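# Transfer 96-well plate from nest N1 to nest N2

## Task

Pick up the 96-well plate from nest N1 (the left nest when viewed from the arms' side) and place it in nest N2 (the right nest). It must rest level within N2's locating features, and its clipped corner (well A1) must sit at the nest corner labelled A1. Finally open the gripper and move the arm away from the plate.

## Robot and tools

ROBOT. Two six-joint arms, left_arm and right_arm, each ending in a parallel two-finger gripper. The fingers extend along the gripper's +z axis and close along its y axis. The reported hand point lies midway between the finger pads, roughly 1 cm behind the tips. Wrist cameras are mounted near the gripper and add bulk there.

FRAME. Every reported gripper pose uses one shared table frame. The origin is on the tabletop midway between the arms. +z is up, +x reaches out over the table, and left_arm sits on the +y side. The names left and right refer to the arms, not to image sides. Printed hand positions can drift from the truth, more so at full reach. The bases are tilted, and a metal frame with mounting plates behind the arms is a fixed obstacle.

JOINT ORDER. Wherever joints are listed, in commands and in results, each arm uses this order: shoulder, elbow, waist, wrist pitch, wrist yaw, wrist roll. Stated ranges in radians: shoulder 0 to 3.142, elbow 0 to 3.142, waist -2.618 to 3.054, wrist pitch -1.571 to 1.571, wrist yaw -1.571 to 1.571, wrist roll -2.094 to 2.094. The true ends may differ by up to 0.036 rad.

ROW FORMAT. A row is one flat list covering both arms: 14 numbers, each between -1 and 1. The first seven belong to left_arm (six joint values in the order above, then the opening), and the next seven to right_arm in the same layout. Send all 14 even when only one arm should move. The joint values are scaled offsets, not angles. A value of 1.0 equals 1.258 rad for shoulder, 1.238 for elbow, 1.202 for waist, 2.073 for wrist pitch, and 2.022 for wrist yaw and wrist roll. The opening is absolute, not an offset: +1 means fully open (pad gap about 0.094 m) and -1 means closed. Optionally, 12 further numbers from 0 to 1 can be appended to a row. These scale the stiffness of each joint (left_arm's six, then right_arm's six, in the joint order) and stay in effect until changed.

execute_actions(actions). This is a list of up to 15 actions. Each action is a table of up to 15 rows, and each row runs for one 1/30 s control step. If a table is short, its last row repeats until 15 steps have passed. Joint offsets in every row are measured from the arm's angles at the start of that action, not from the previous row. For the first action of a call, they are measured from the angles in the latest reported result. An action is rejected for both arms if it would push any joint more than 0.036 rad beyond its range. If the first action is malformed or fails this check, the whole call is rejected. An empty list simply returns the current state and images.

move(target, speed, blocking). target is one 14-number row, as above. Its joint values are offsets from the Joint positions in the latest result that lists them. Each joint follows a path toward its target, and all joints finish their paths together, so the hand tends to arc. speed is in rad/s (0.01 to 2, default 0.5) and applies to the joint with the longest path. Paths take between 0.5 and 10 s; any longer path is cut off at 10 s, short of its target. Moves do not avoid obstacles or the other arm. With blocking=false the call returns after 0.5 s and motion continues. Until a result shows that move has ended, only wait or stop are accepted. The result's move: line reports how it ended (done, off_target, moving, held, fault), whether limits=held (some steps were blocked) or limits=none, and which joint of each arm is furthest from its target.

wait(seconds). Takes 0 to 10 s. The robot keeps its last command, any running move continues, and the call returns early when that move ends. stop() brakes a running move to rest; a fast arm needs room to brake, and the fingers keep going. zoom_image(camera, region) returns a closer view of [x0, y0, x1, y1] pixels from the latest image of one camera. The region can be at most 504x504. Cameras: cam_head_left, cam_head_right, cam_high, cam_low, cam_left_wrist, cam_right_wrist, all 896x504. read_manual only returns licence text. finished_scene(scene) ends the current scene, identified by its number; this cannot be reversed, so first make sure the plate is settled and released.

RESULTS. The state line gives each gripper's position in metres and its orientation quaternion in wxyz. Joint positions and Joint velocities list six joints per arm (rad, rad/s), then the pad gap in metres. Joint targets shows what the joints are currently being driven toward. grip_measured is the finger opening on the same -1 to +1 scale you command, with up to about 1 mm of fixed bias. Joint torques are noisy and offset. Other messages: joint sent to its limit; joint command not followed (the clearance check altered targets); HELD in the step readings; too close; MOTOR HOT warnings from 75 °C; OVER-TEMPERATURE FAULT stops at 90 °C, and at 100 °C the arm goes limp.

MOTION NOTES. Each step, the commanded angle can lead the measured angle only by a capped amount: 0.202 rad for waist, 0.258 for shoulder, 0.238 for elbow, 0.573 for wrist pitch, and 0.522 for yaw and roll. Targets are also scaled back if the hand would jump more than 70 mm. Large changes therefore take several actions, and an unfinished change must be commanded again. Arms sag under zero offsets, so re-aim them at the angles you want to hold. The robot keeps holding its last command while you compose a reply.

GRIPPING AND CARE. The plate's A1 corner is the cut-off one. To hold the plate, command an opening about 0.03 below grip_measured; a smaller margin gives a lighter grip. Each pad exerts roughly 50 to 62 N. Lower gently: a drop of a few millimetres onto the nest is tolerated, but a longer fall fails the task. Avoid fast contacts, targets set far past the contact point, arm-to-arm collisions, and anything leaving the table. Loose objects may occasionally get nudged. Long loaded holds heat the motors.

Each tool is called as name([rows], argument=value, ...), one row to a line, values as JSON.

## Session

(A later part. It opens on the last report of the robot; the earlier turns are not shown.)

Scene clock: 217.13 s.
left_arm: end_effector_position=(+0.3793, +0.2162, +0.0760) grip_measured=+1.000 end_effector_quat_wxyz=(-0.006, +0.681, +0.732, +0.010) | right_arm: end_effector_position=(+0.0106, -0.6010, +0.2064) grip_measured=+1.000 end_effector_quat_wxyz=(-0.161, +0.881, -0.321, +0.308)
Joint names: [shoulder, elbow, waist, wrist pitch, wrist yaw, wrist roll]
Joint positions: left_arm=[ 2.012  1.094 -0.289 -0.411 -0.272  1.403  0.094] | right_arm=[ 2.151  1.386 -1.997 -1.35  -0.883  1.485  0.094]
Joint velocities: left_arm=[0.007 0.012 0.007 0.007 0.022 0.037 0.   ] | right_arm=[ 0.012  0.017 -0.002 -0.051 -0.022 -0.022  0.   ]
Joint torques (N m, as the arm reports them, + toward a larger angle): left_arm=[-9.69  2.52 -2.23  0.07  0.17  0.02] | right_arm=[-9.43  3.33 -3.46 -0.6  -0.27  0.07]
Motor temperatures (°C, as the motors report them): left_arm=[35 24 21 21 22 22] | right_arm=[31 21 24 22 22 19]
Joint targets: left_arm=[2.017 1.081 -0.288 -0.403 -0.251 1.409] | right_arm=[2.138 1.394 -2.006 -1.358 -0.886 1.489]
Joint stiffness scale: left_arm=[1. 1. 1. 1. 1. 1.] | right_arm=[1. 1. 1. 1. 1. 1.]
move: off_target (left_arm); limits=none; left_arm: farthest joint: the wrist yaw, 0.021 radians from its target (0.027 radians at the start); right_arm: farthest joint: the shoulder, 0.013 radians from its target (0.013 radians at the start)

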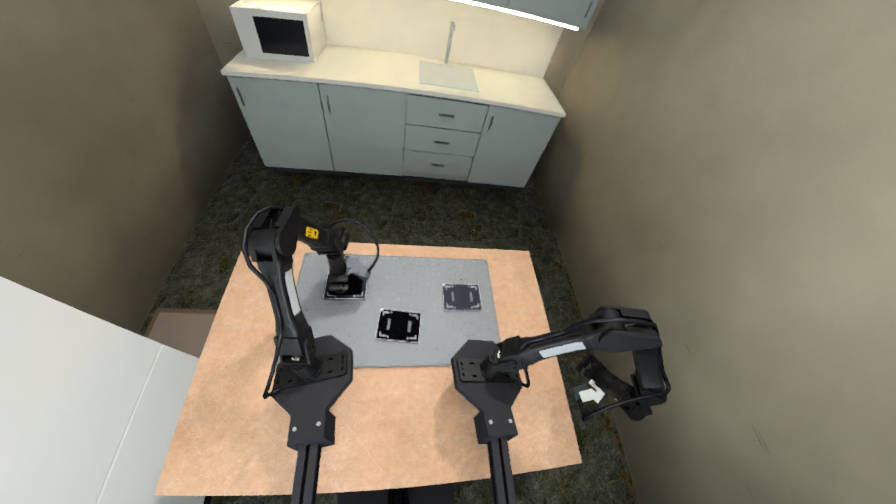

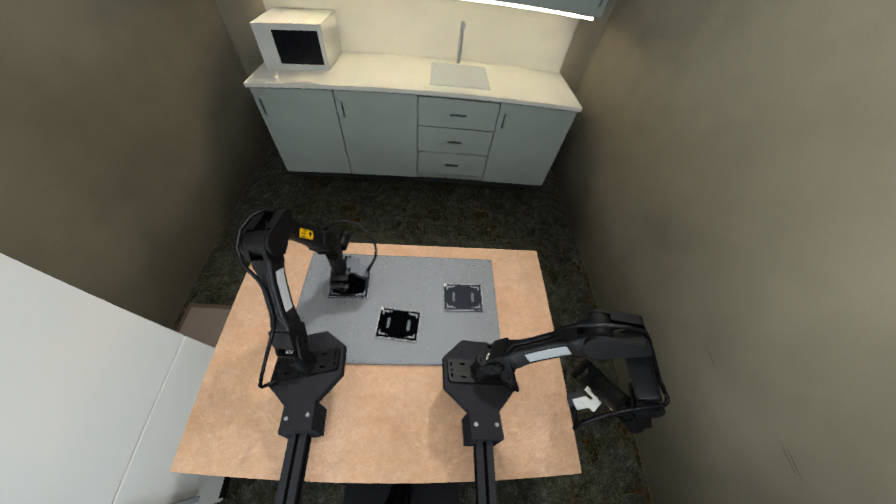

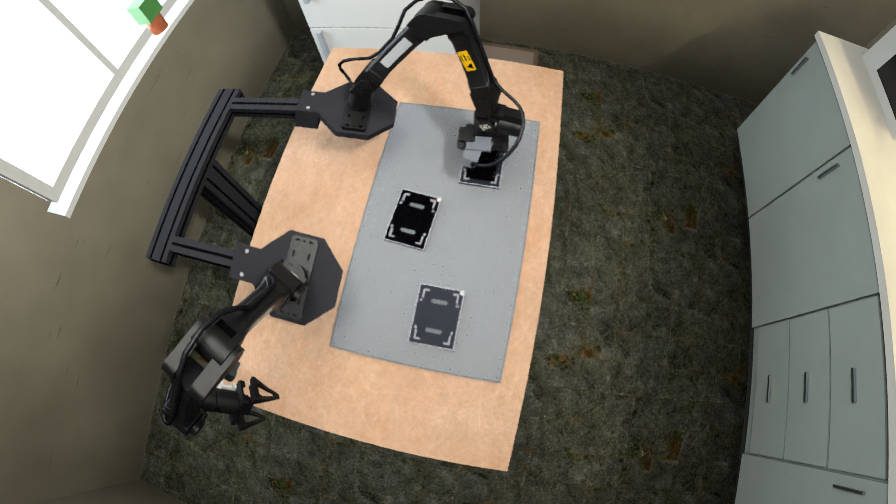

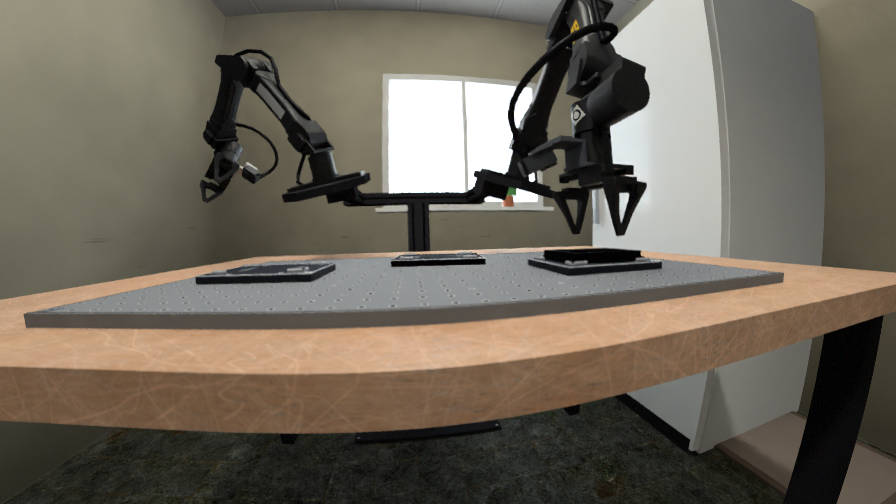

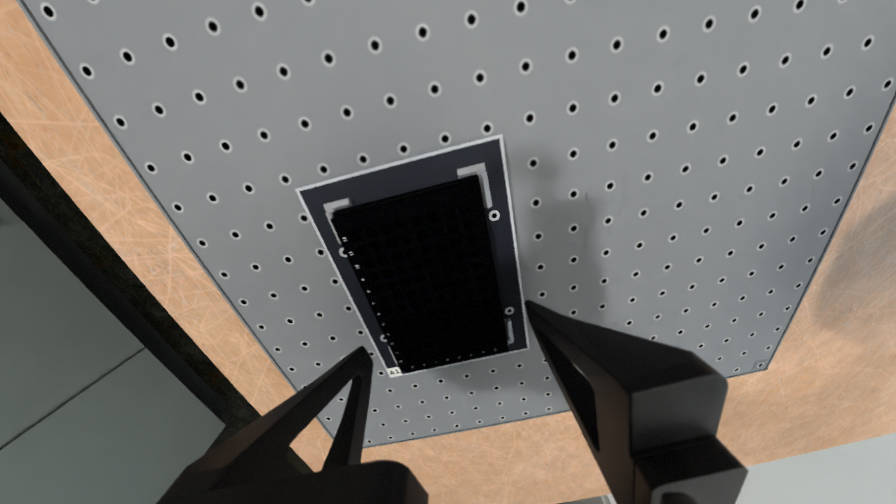

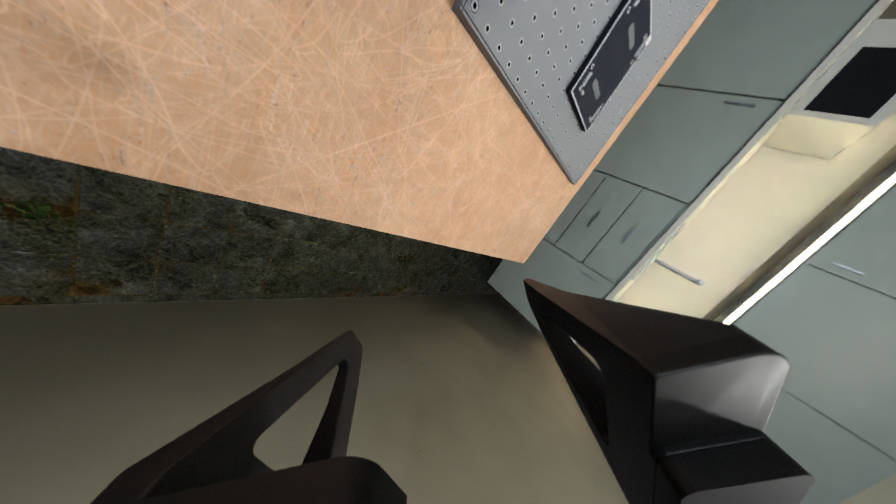

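move(target=[0.050,0.016,0.0,0.026,0.017,0.003,1.0,-0.010,0.0065,-0.0075,-0.004,-0.0015,0.002,1.0], speed=0.1)

Scene clock: 255.47 s.
left_arm: end_effector_position=(+0.3763, +0.2099, +0.0590) grip_measured=+1.000 end_effector_quat_wxyz=(-0.005, +0.682, +0.732, +0.003) | right_arm: end_effector_position=(+0.0106, -0.6010, +0.2064) grip_measured=+1.000 end_effector_quat_wxyz=(-0.161, +0.881, -0.321, +0.308)
Joint names: [shoulder, elbow, waist, wrist pitch, wrist yaw, wrist roll]
Joint positions: left_arm=[ 2.066  1.094 -0.289 -0.365 -0.259  1.403  0.094] | right_arm=[ 2.151  1.386 -1.997 -1.35  -0.883  1.485  0.094]
Joint velocities: left_arm=[-0.007 -0.012  0.002 -0.095  0.007  0.037  0.   ] | right_arm=[ 0.007  0.017 -0.012 -0.095 -0.007  0.022  0.   ]
Joint torques (N m, as the arm reports them, + toward a larger angle): left_arm=[-9.57  4.96 -2.31  0.06  0.19  0.01] | right_arm=[-9.47  3.32 -3.43 -0.6  -0.28  0.06]
Motor temperatures (°C, as the motors report them): left_arm=[35 23 21 21 22 22] | right_arm=[32 21 24 22 22 19]
Joint targets: left_arm=[2.074 1.114 -0.289 -0.357 -0.238 1.409] | right_arm=[2.138 1.394 -2.006 -1.358 -0.886 1.489]
Joint stiffness scale: left_arm=[1. 1. 1. 1. 1. 1.] | right_arm=[1. 1. 1. 1. 1. 1.]
move: off_target (left_arm); limits=none; left_arm: farthest joint: the wrist yaw, 0.022 radians from its target (0.034 radians at the start); right_arm: farthest joint: the shoulder, 0.013 radians from its target (0.013 radians at the start)

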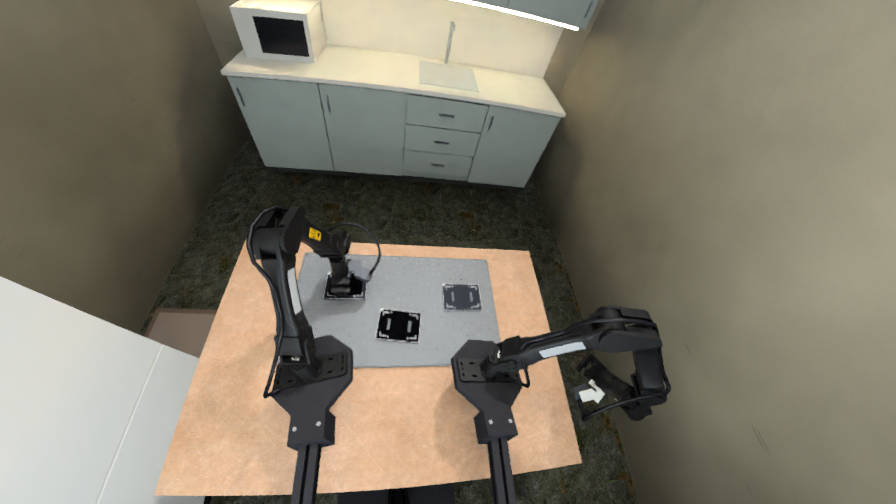

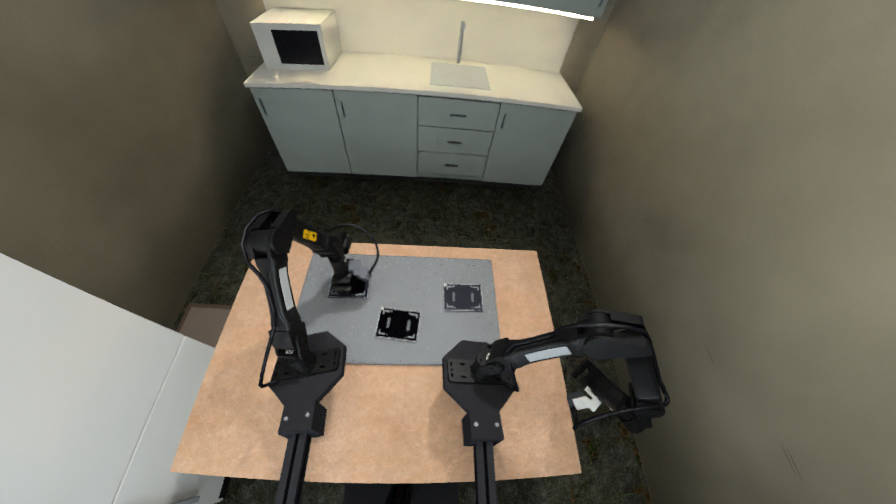

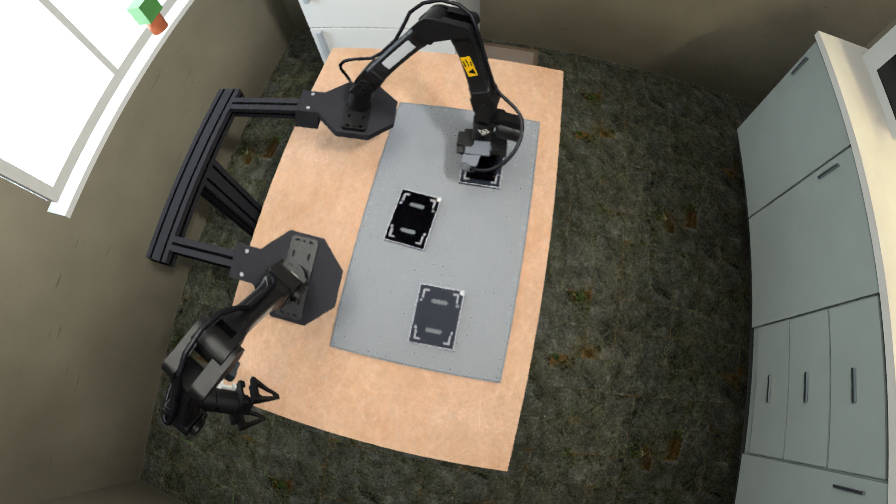

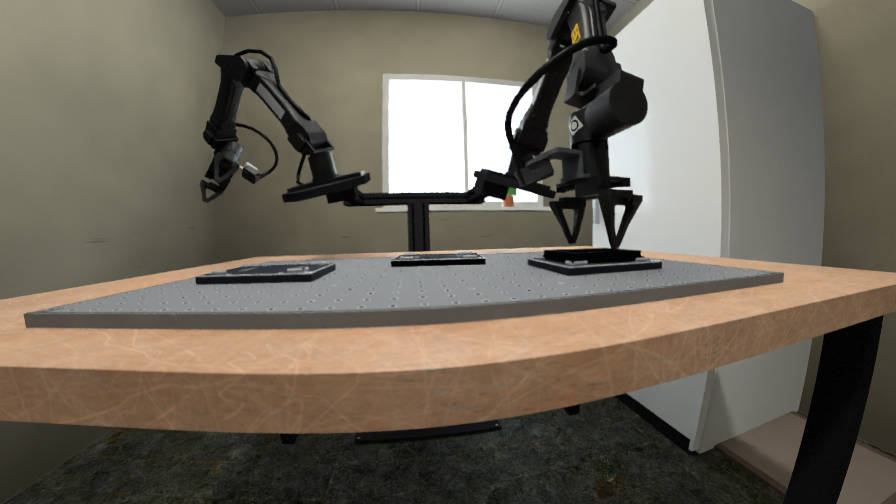

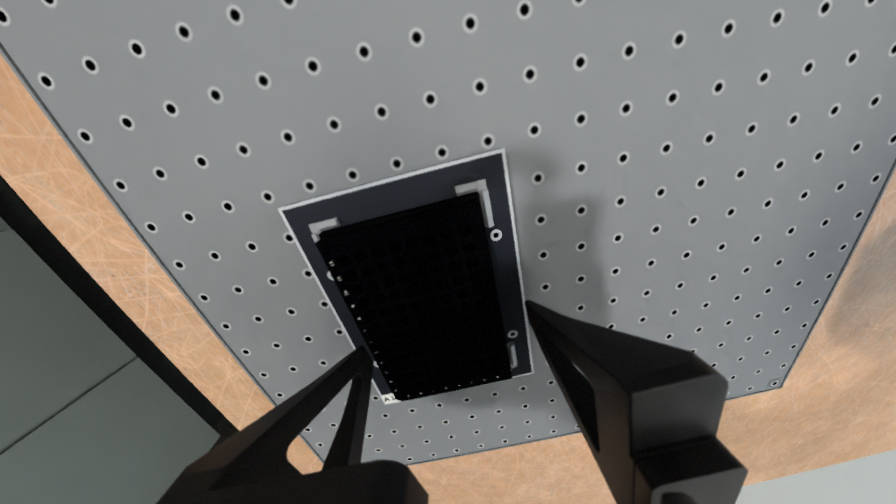

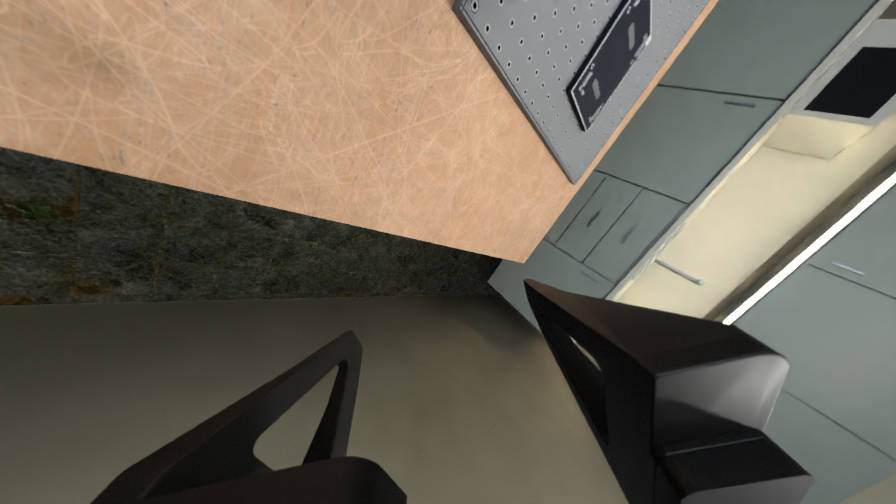

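zoom_image(camera="cam_left_wrist", region=[270, 140, 590, 420])

zoom_image(camera="cam_low", region=[520, 190, 680, 290])

Region (270, 140, 590, 420) of cam_left_wrist's 896x504 image, scaled by 1.575, with more detail than that image has; it fills the top 441 rows of this view, and the rest is white.

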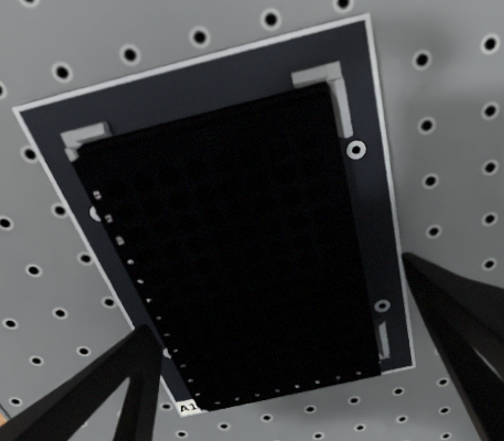

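Region (520, 190, 680, 290) of cam_low's 896x504 image, scaled by 3.150, with more detail than that image has; it fills the top 315 rows of this view, and the rest is white.

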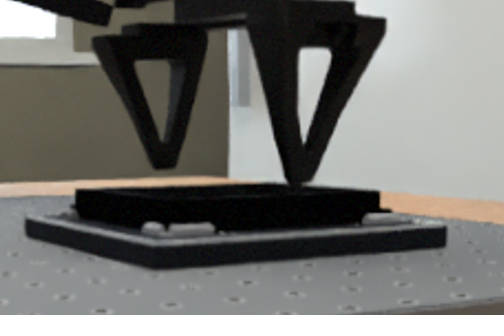

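move(target=[0.019,0.054,0.0,-0.016,0.010,0.003,1.0,-0.010,0.0065,-0.0075,-0.004,-0.0015,0.002,1.0], speed=0.1)

Scene clock: 279.70 s.
left_arm: end_effector_position=(+0.3887, +0.2091, +0.0608) grip_measured=+1.000 end_effector_quat_wxyz=(+0.001, +0.680, +0.733, +0.007) | right_arm: end_effector_position=(+0.0106, -0.6010, +0.2064) grip_measured=+1.000 end_effector_quat_wxyz=(-0.161, +0.881, -0.321, +0.308)
Joint names: [shoulder, elbow, waist, wrist pitch, wrist yaw, wrist roll]
Joint positions: left_arm=[ 2.08   1.137 -0.289 -0.379 -0.259  1.403  0.094] | right_arm=[ 2.151  1.386 -1.997 -1.35  -0.883  1.485  0.094]
Joint velocities: left_arm=[-0.017  0.012 -0.002  0.066  0.051 -0.066  0.   ] | right_arm=[ 0.007  0.002 -0.007 -0.037 -0.11  -0.051  0.   ]
Joint torques (N m, as the arm reports them, + toward a larger angle): left_arm=[-9.69  5.42 -2.36 -0.15  0.18  0.02] | right_arm=[-9.45  3.34 -3.45 -0.62 -0.27  0.06]
Motor temperatures (°C, as the motors report them): left_arm=[35 24 21 20 22 22] | right_arm=[32 21 24 22 22 19]
Joint targets: left_arm=[2.090 1.161 -0.289 -0.398 -0.239 1.409] | right_arm=[2.138 1.394 -2.006 -1.358 -0.886 1.489]
Joint stiffness scale: left_arm=[1. 1. 1. 1. 1. 1.] | right_arm=[1. 1. 1. 1. 1. 1.]
move: off_target (left_arm); limits=none; left_arm: farthest joint: the elbow, 0.023 radians from its target (0.067 radians at the start); right_arm: farthest joint: the shoulder, 0.013 radians from its target (0.013 radians at the start)

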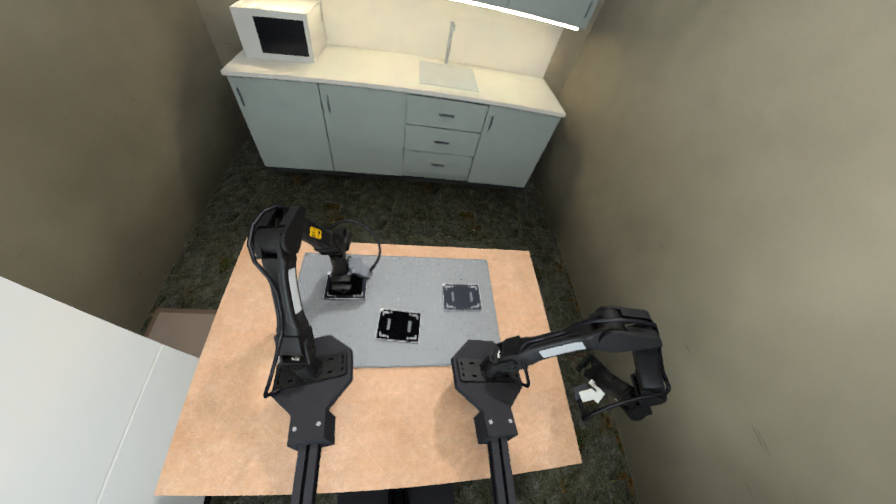

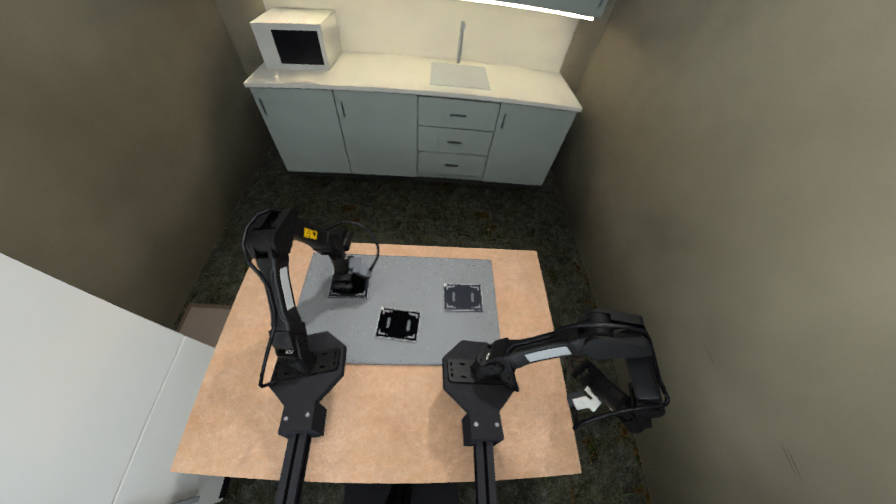

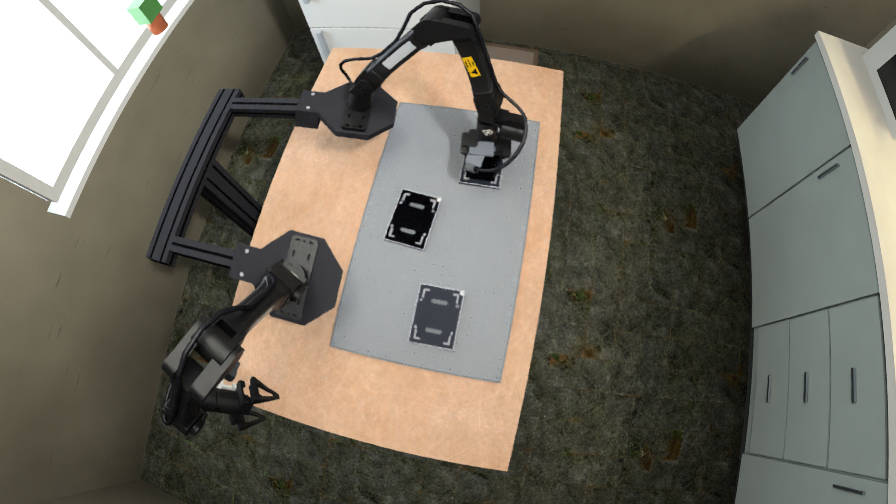

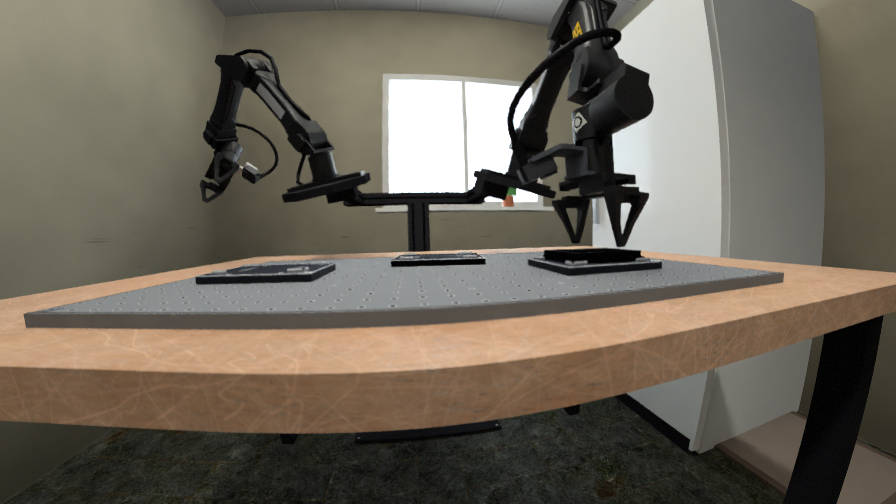

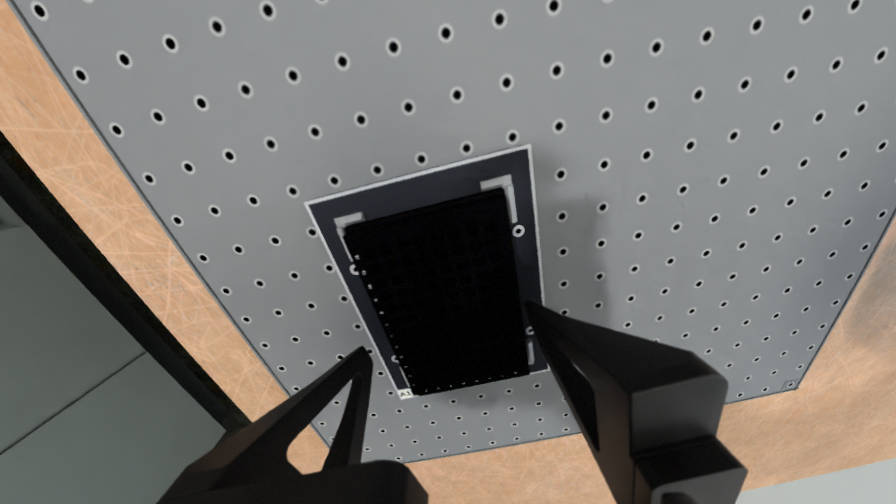

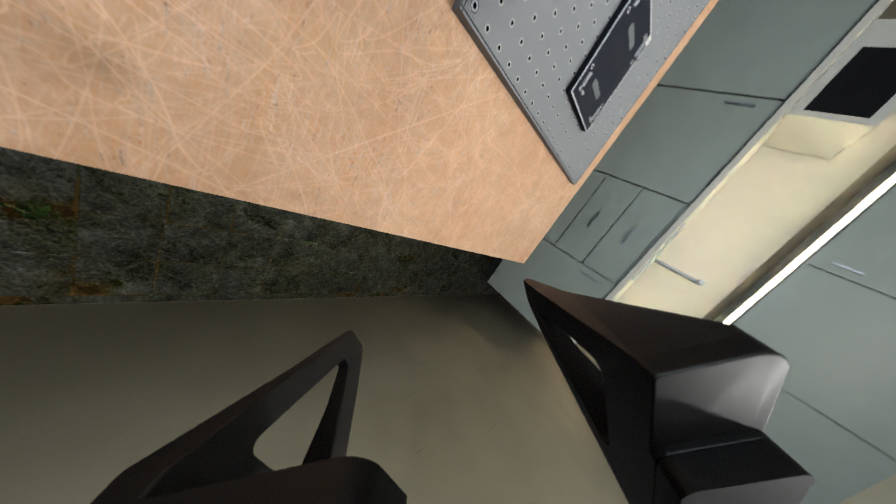

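move(target=[0.012,-0.029,0.0,0.017,0.010,0.003,1.0,-0.010,0.0065,-0.0075,-0.004,-0.0015,0.002,1.0], speed=0.1)

Scene clock: 291.80 s.
left_arm: end_effector_position=(+0.3860, +0.2086, +0.0579) grip_measured=+1.000 end_effector_quat_wxyz=(+0.003, +0.680, +0.733, +0.009) | right_arm: end_effector_position=(+0.0106, -0.6010, +0.2064) grip_measured=+1.000 end_effector_quat_wxyz=(-0.161, +0.881, -0.321, +0.308)
Joint names: [shoulder, elbow, waist, wrist pitch, wrist yaw, wrist roll]
Joint positions: left_arm=[ 2.08   1.117 -0.289 -0.352 -0.259  1.403  0.094] | right_arm=[ 2.151  1.386 -1.997 -1.35  -0.883  1.485  0.094]
Joint velocities: left_arm=[-0.007 -0.007 -0.002  0.022 -0.037  0.022  0.   ] | right_arm=[-0.022  0.002  0.007 -0.037 -0.007 -0.022  0.   ]
Joint torques (N m, as the arm reports them, + toward a larger angle): left_arm=[-9.2   2.17 -2.33  0.09  0.18  0.02] | right_arm=[-9.44  3.35 -3.44 -0.61 -0.27  0.05]
Motor temperatures (°C, as the motors report them): left_arm=[35 25 21 20 22 22] | right_arm=[32 21 24 22 22 19]
Joint targets: left_arm=[2.095 1.101 -0.289 -0.344 -0.239 1.409] | right_arm=[2.138 1.394 -2.006 -1.358 -0.886 1.489]
Joint stiffness scale: left_arm=[1. 1. 1. 1. 1. 1.] | right_arm=[1. 1. 1. 1. 1. 1.]
move: off_target (left_arm); limits=none; left_arm: farthest joint: the wrist yaw, 0.021 radians from its target (0.021 radians at the start); right_arm: farthest joint: the shoulder, 0.013 radians from its target (0.013 radians at the start)

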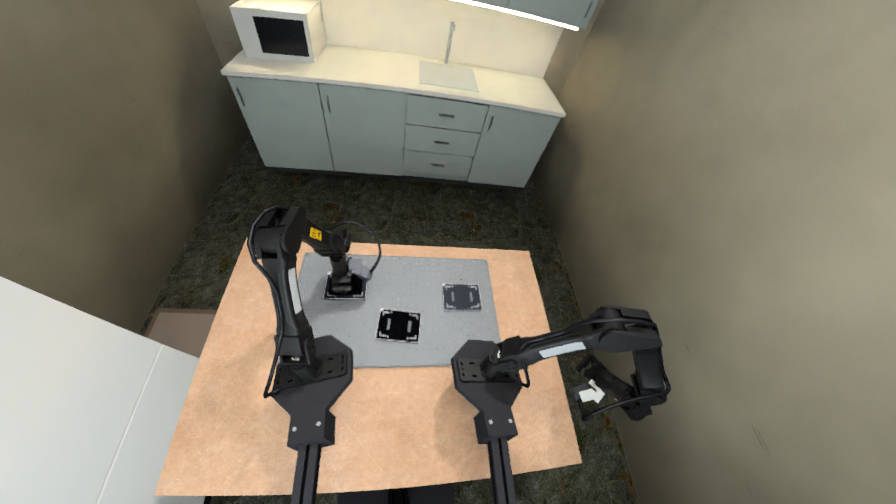

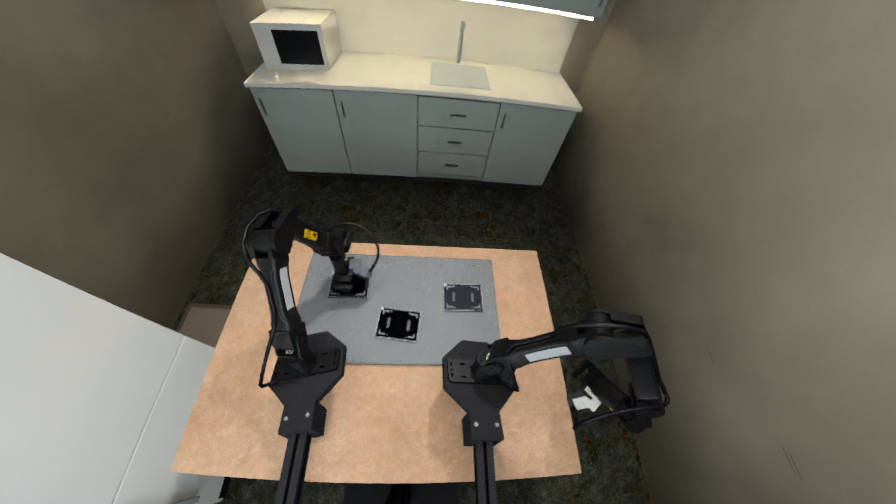

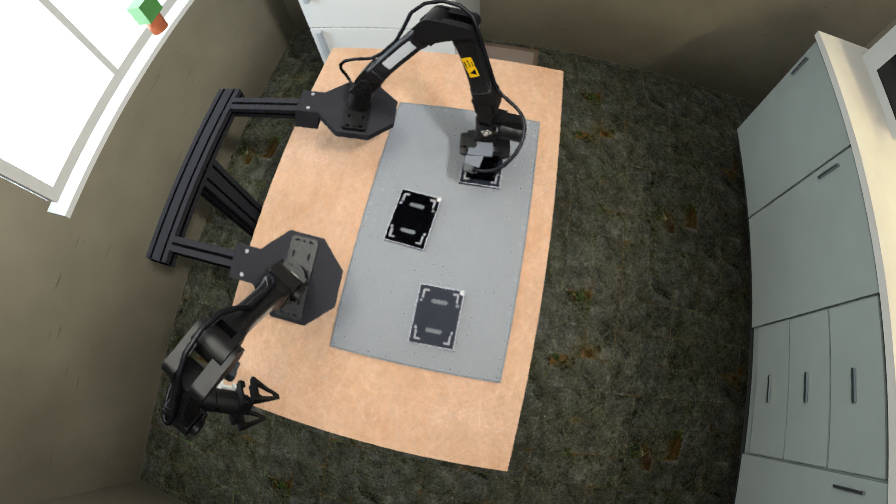

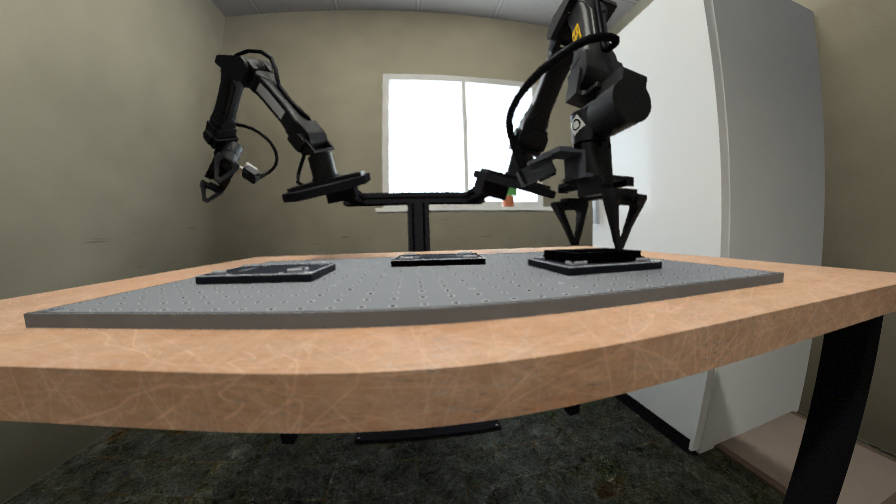

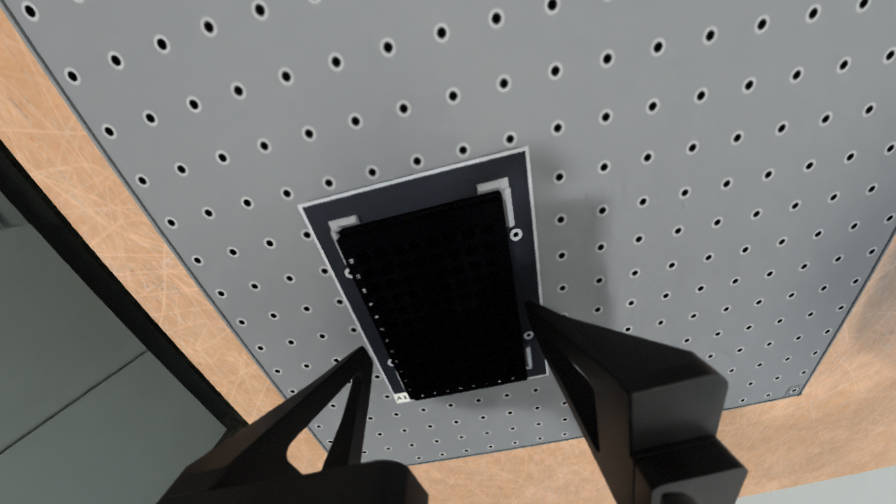

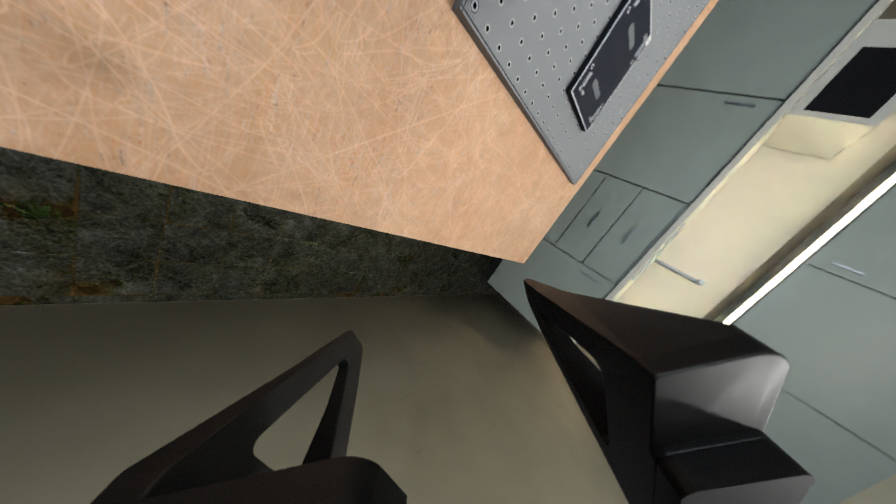

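zoom_image(camera="cam_left_wrist", region=[320, 220, 580, 420])

zoom_image(camera="cam_low", region=[520, 200, 680, 290])

Region (320, 220, 580, 420) of cam_left_wrist's 896x504 image, scaled by 1.938, with more detail than that image has; it fills the top 388 rows of this view, and the rest is white.

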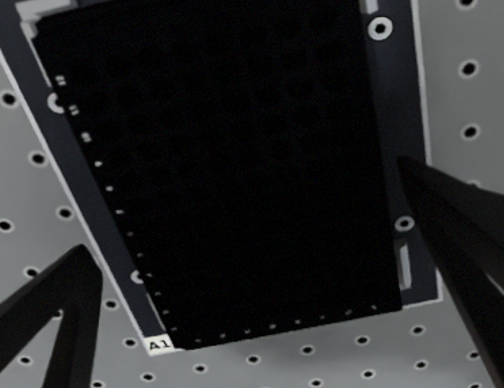

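Region (520, 200, 680, 290) of cam_low's 896x504 image, scaled by 3.150, with more detail than that image has; it fills the top 284 rows of this view, and the rest is white.

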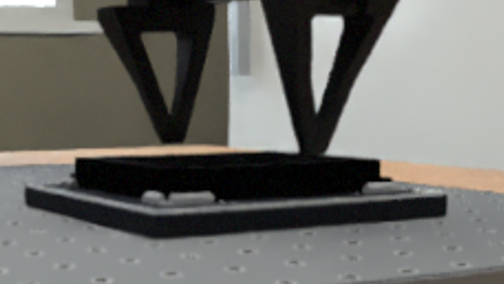

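move(target=[0,0,0.0,-0.015,0.010,0.003,1.0,-0.010,0.0065,-0.0075,-0.004,-0.0015,0.002,1.0], speed=0.1)

Scene clock: 318.40 s.
left_arm: end_effector_position=(+0.3832, +0.2089, +0.0579) grip_measured=+1.000 end_effector_quat_wxyz=(-0.001, +0.681, +0.732, +0.006) | right_arm: end_effector_position=(+0.0106, -0.6010, +0.2064) grip_measured=+1.000 end_effector_quat_wxyz=(-0.161, +0.881, -0.321, +0.308)
Joint names: [shoulder, elbow, waist, wrist pitch, wrist yaw, wrist roll]
Joint positions: left_arm=[ 2.08   1.117 -0.289 -0.364 -0.259  1.403  0.094] | right_arm=[ 2.151  1.386 -1.997 -1.35  -0.883  1.485  0.094]
Joint velocities: left_arm=[-0.002 -0.002 -0.002 -0.007  0.007 -0.051  0.   ] | right_arm=[ 0.007 -0.007 -0.012  0.022 -0.022 -0.081  0.   ]
Joint torques (N m, as the arm reports them, + toward a larger angle): left_arm=[-10.39   3.4   -2.33  -0.15   0.19   0.02] | right_arm=[-9.47  3.31 -3.41 -0.61 -0.28  0.07]
Motor temperatures (°C, as the motors report them): left_arm=[35 24 21 21 22 22] | right_arm=[33 21 25 22 22 19]
Joint targets: left_arm=[2.080 1.117 -0.289 -0.383 -0.239 1.409] | right_arm=[2.138 1.394 -2.006 -1.358 -0.886 1.489]
Joint stiffness scale: left_arm=[1. 1. 1. 1. 1. 1.] | right_arm=[1. 1. 1. 1. 1. 1.]
move: off_target (left_arm); limits=none; left_arm: farthest joint: the wrist yaw, 0.021 radians from its target (0.021 radians at the start); right_arm: farthest joint: the shoulder, 0.013 radians from its target (0.013 radians at the start)

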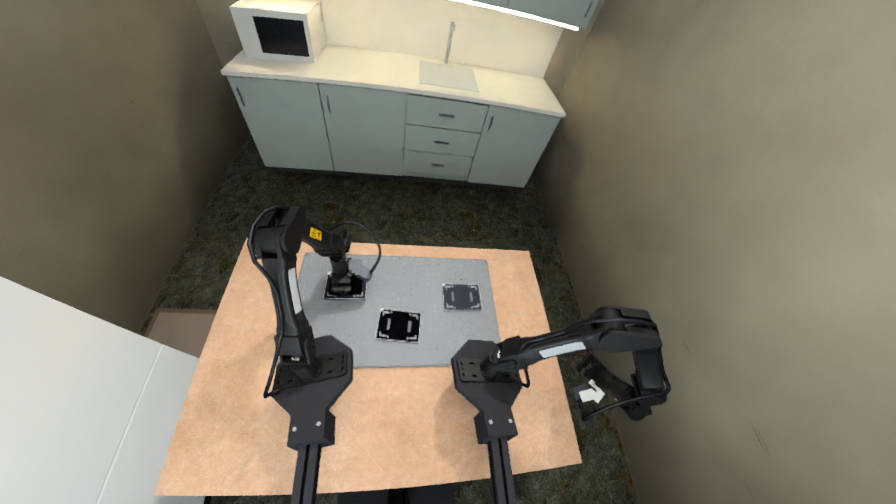

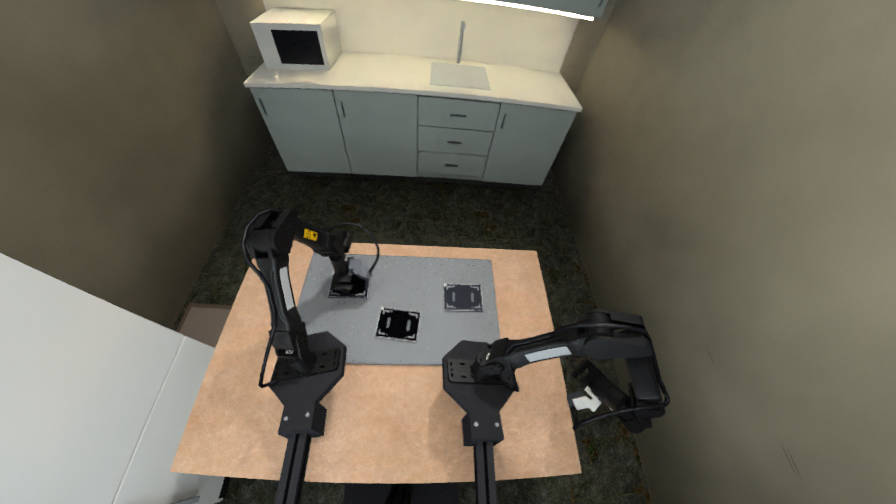

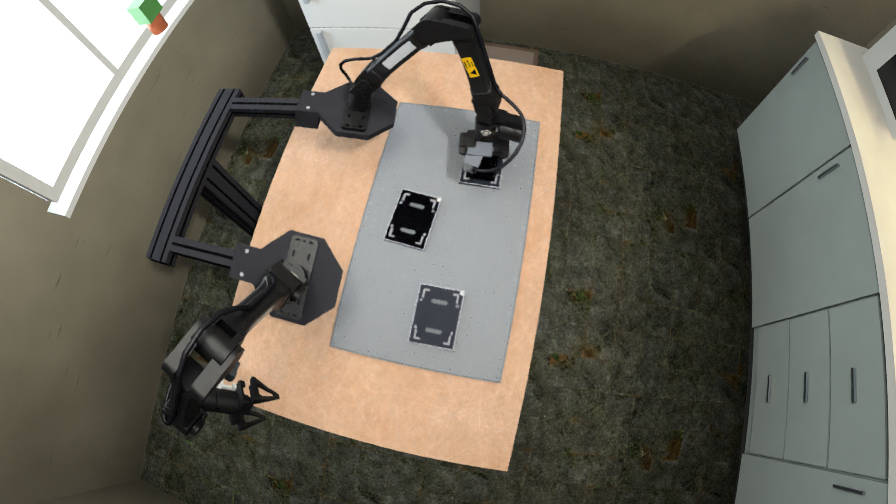

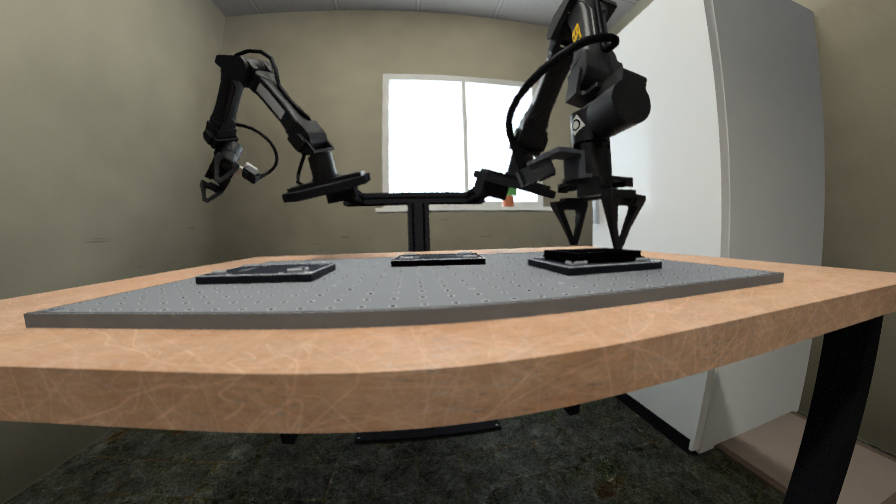

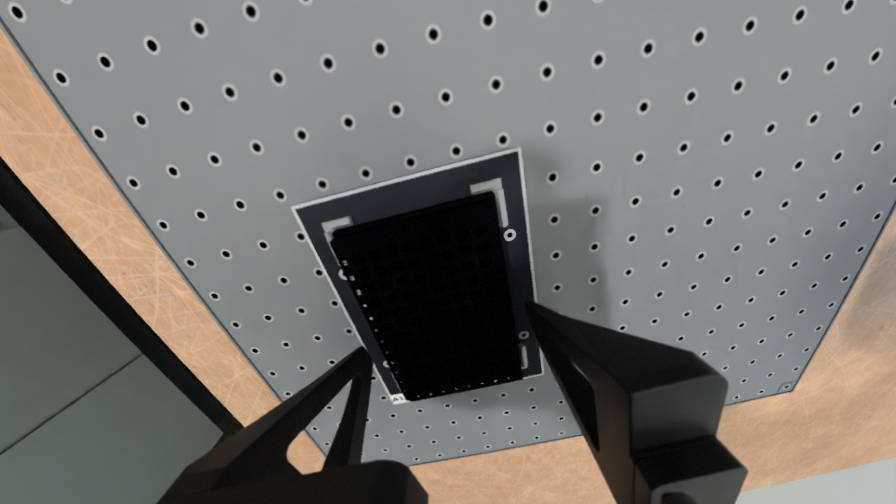

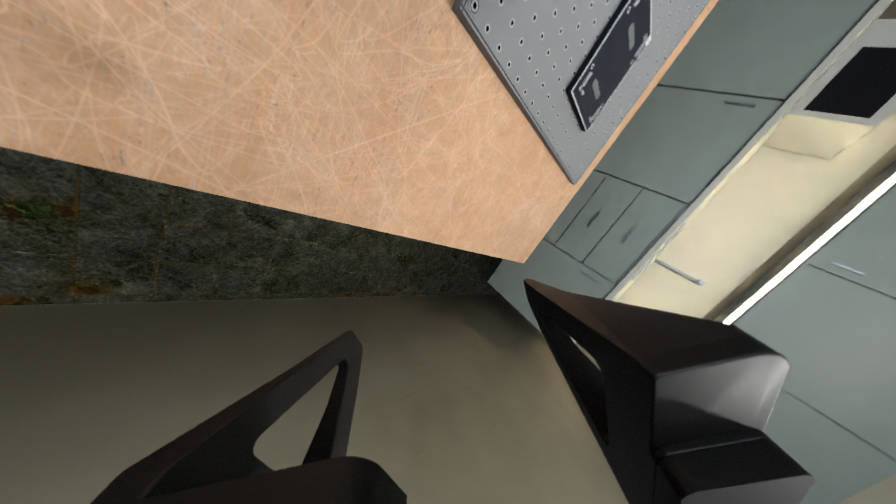

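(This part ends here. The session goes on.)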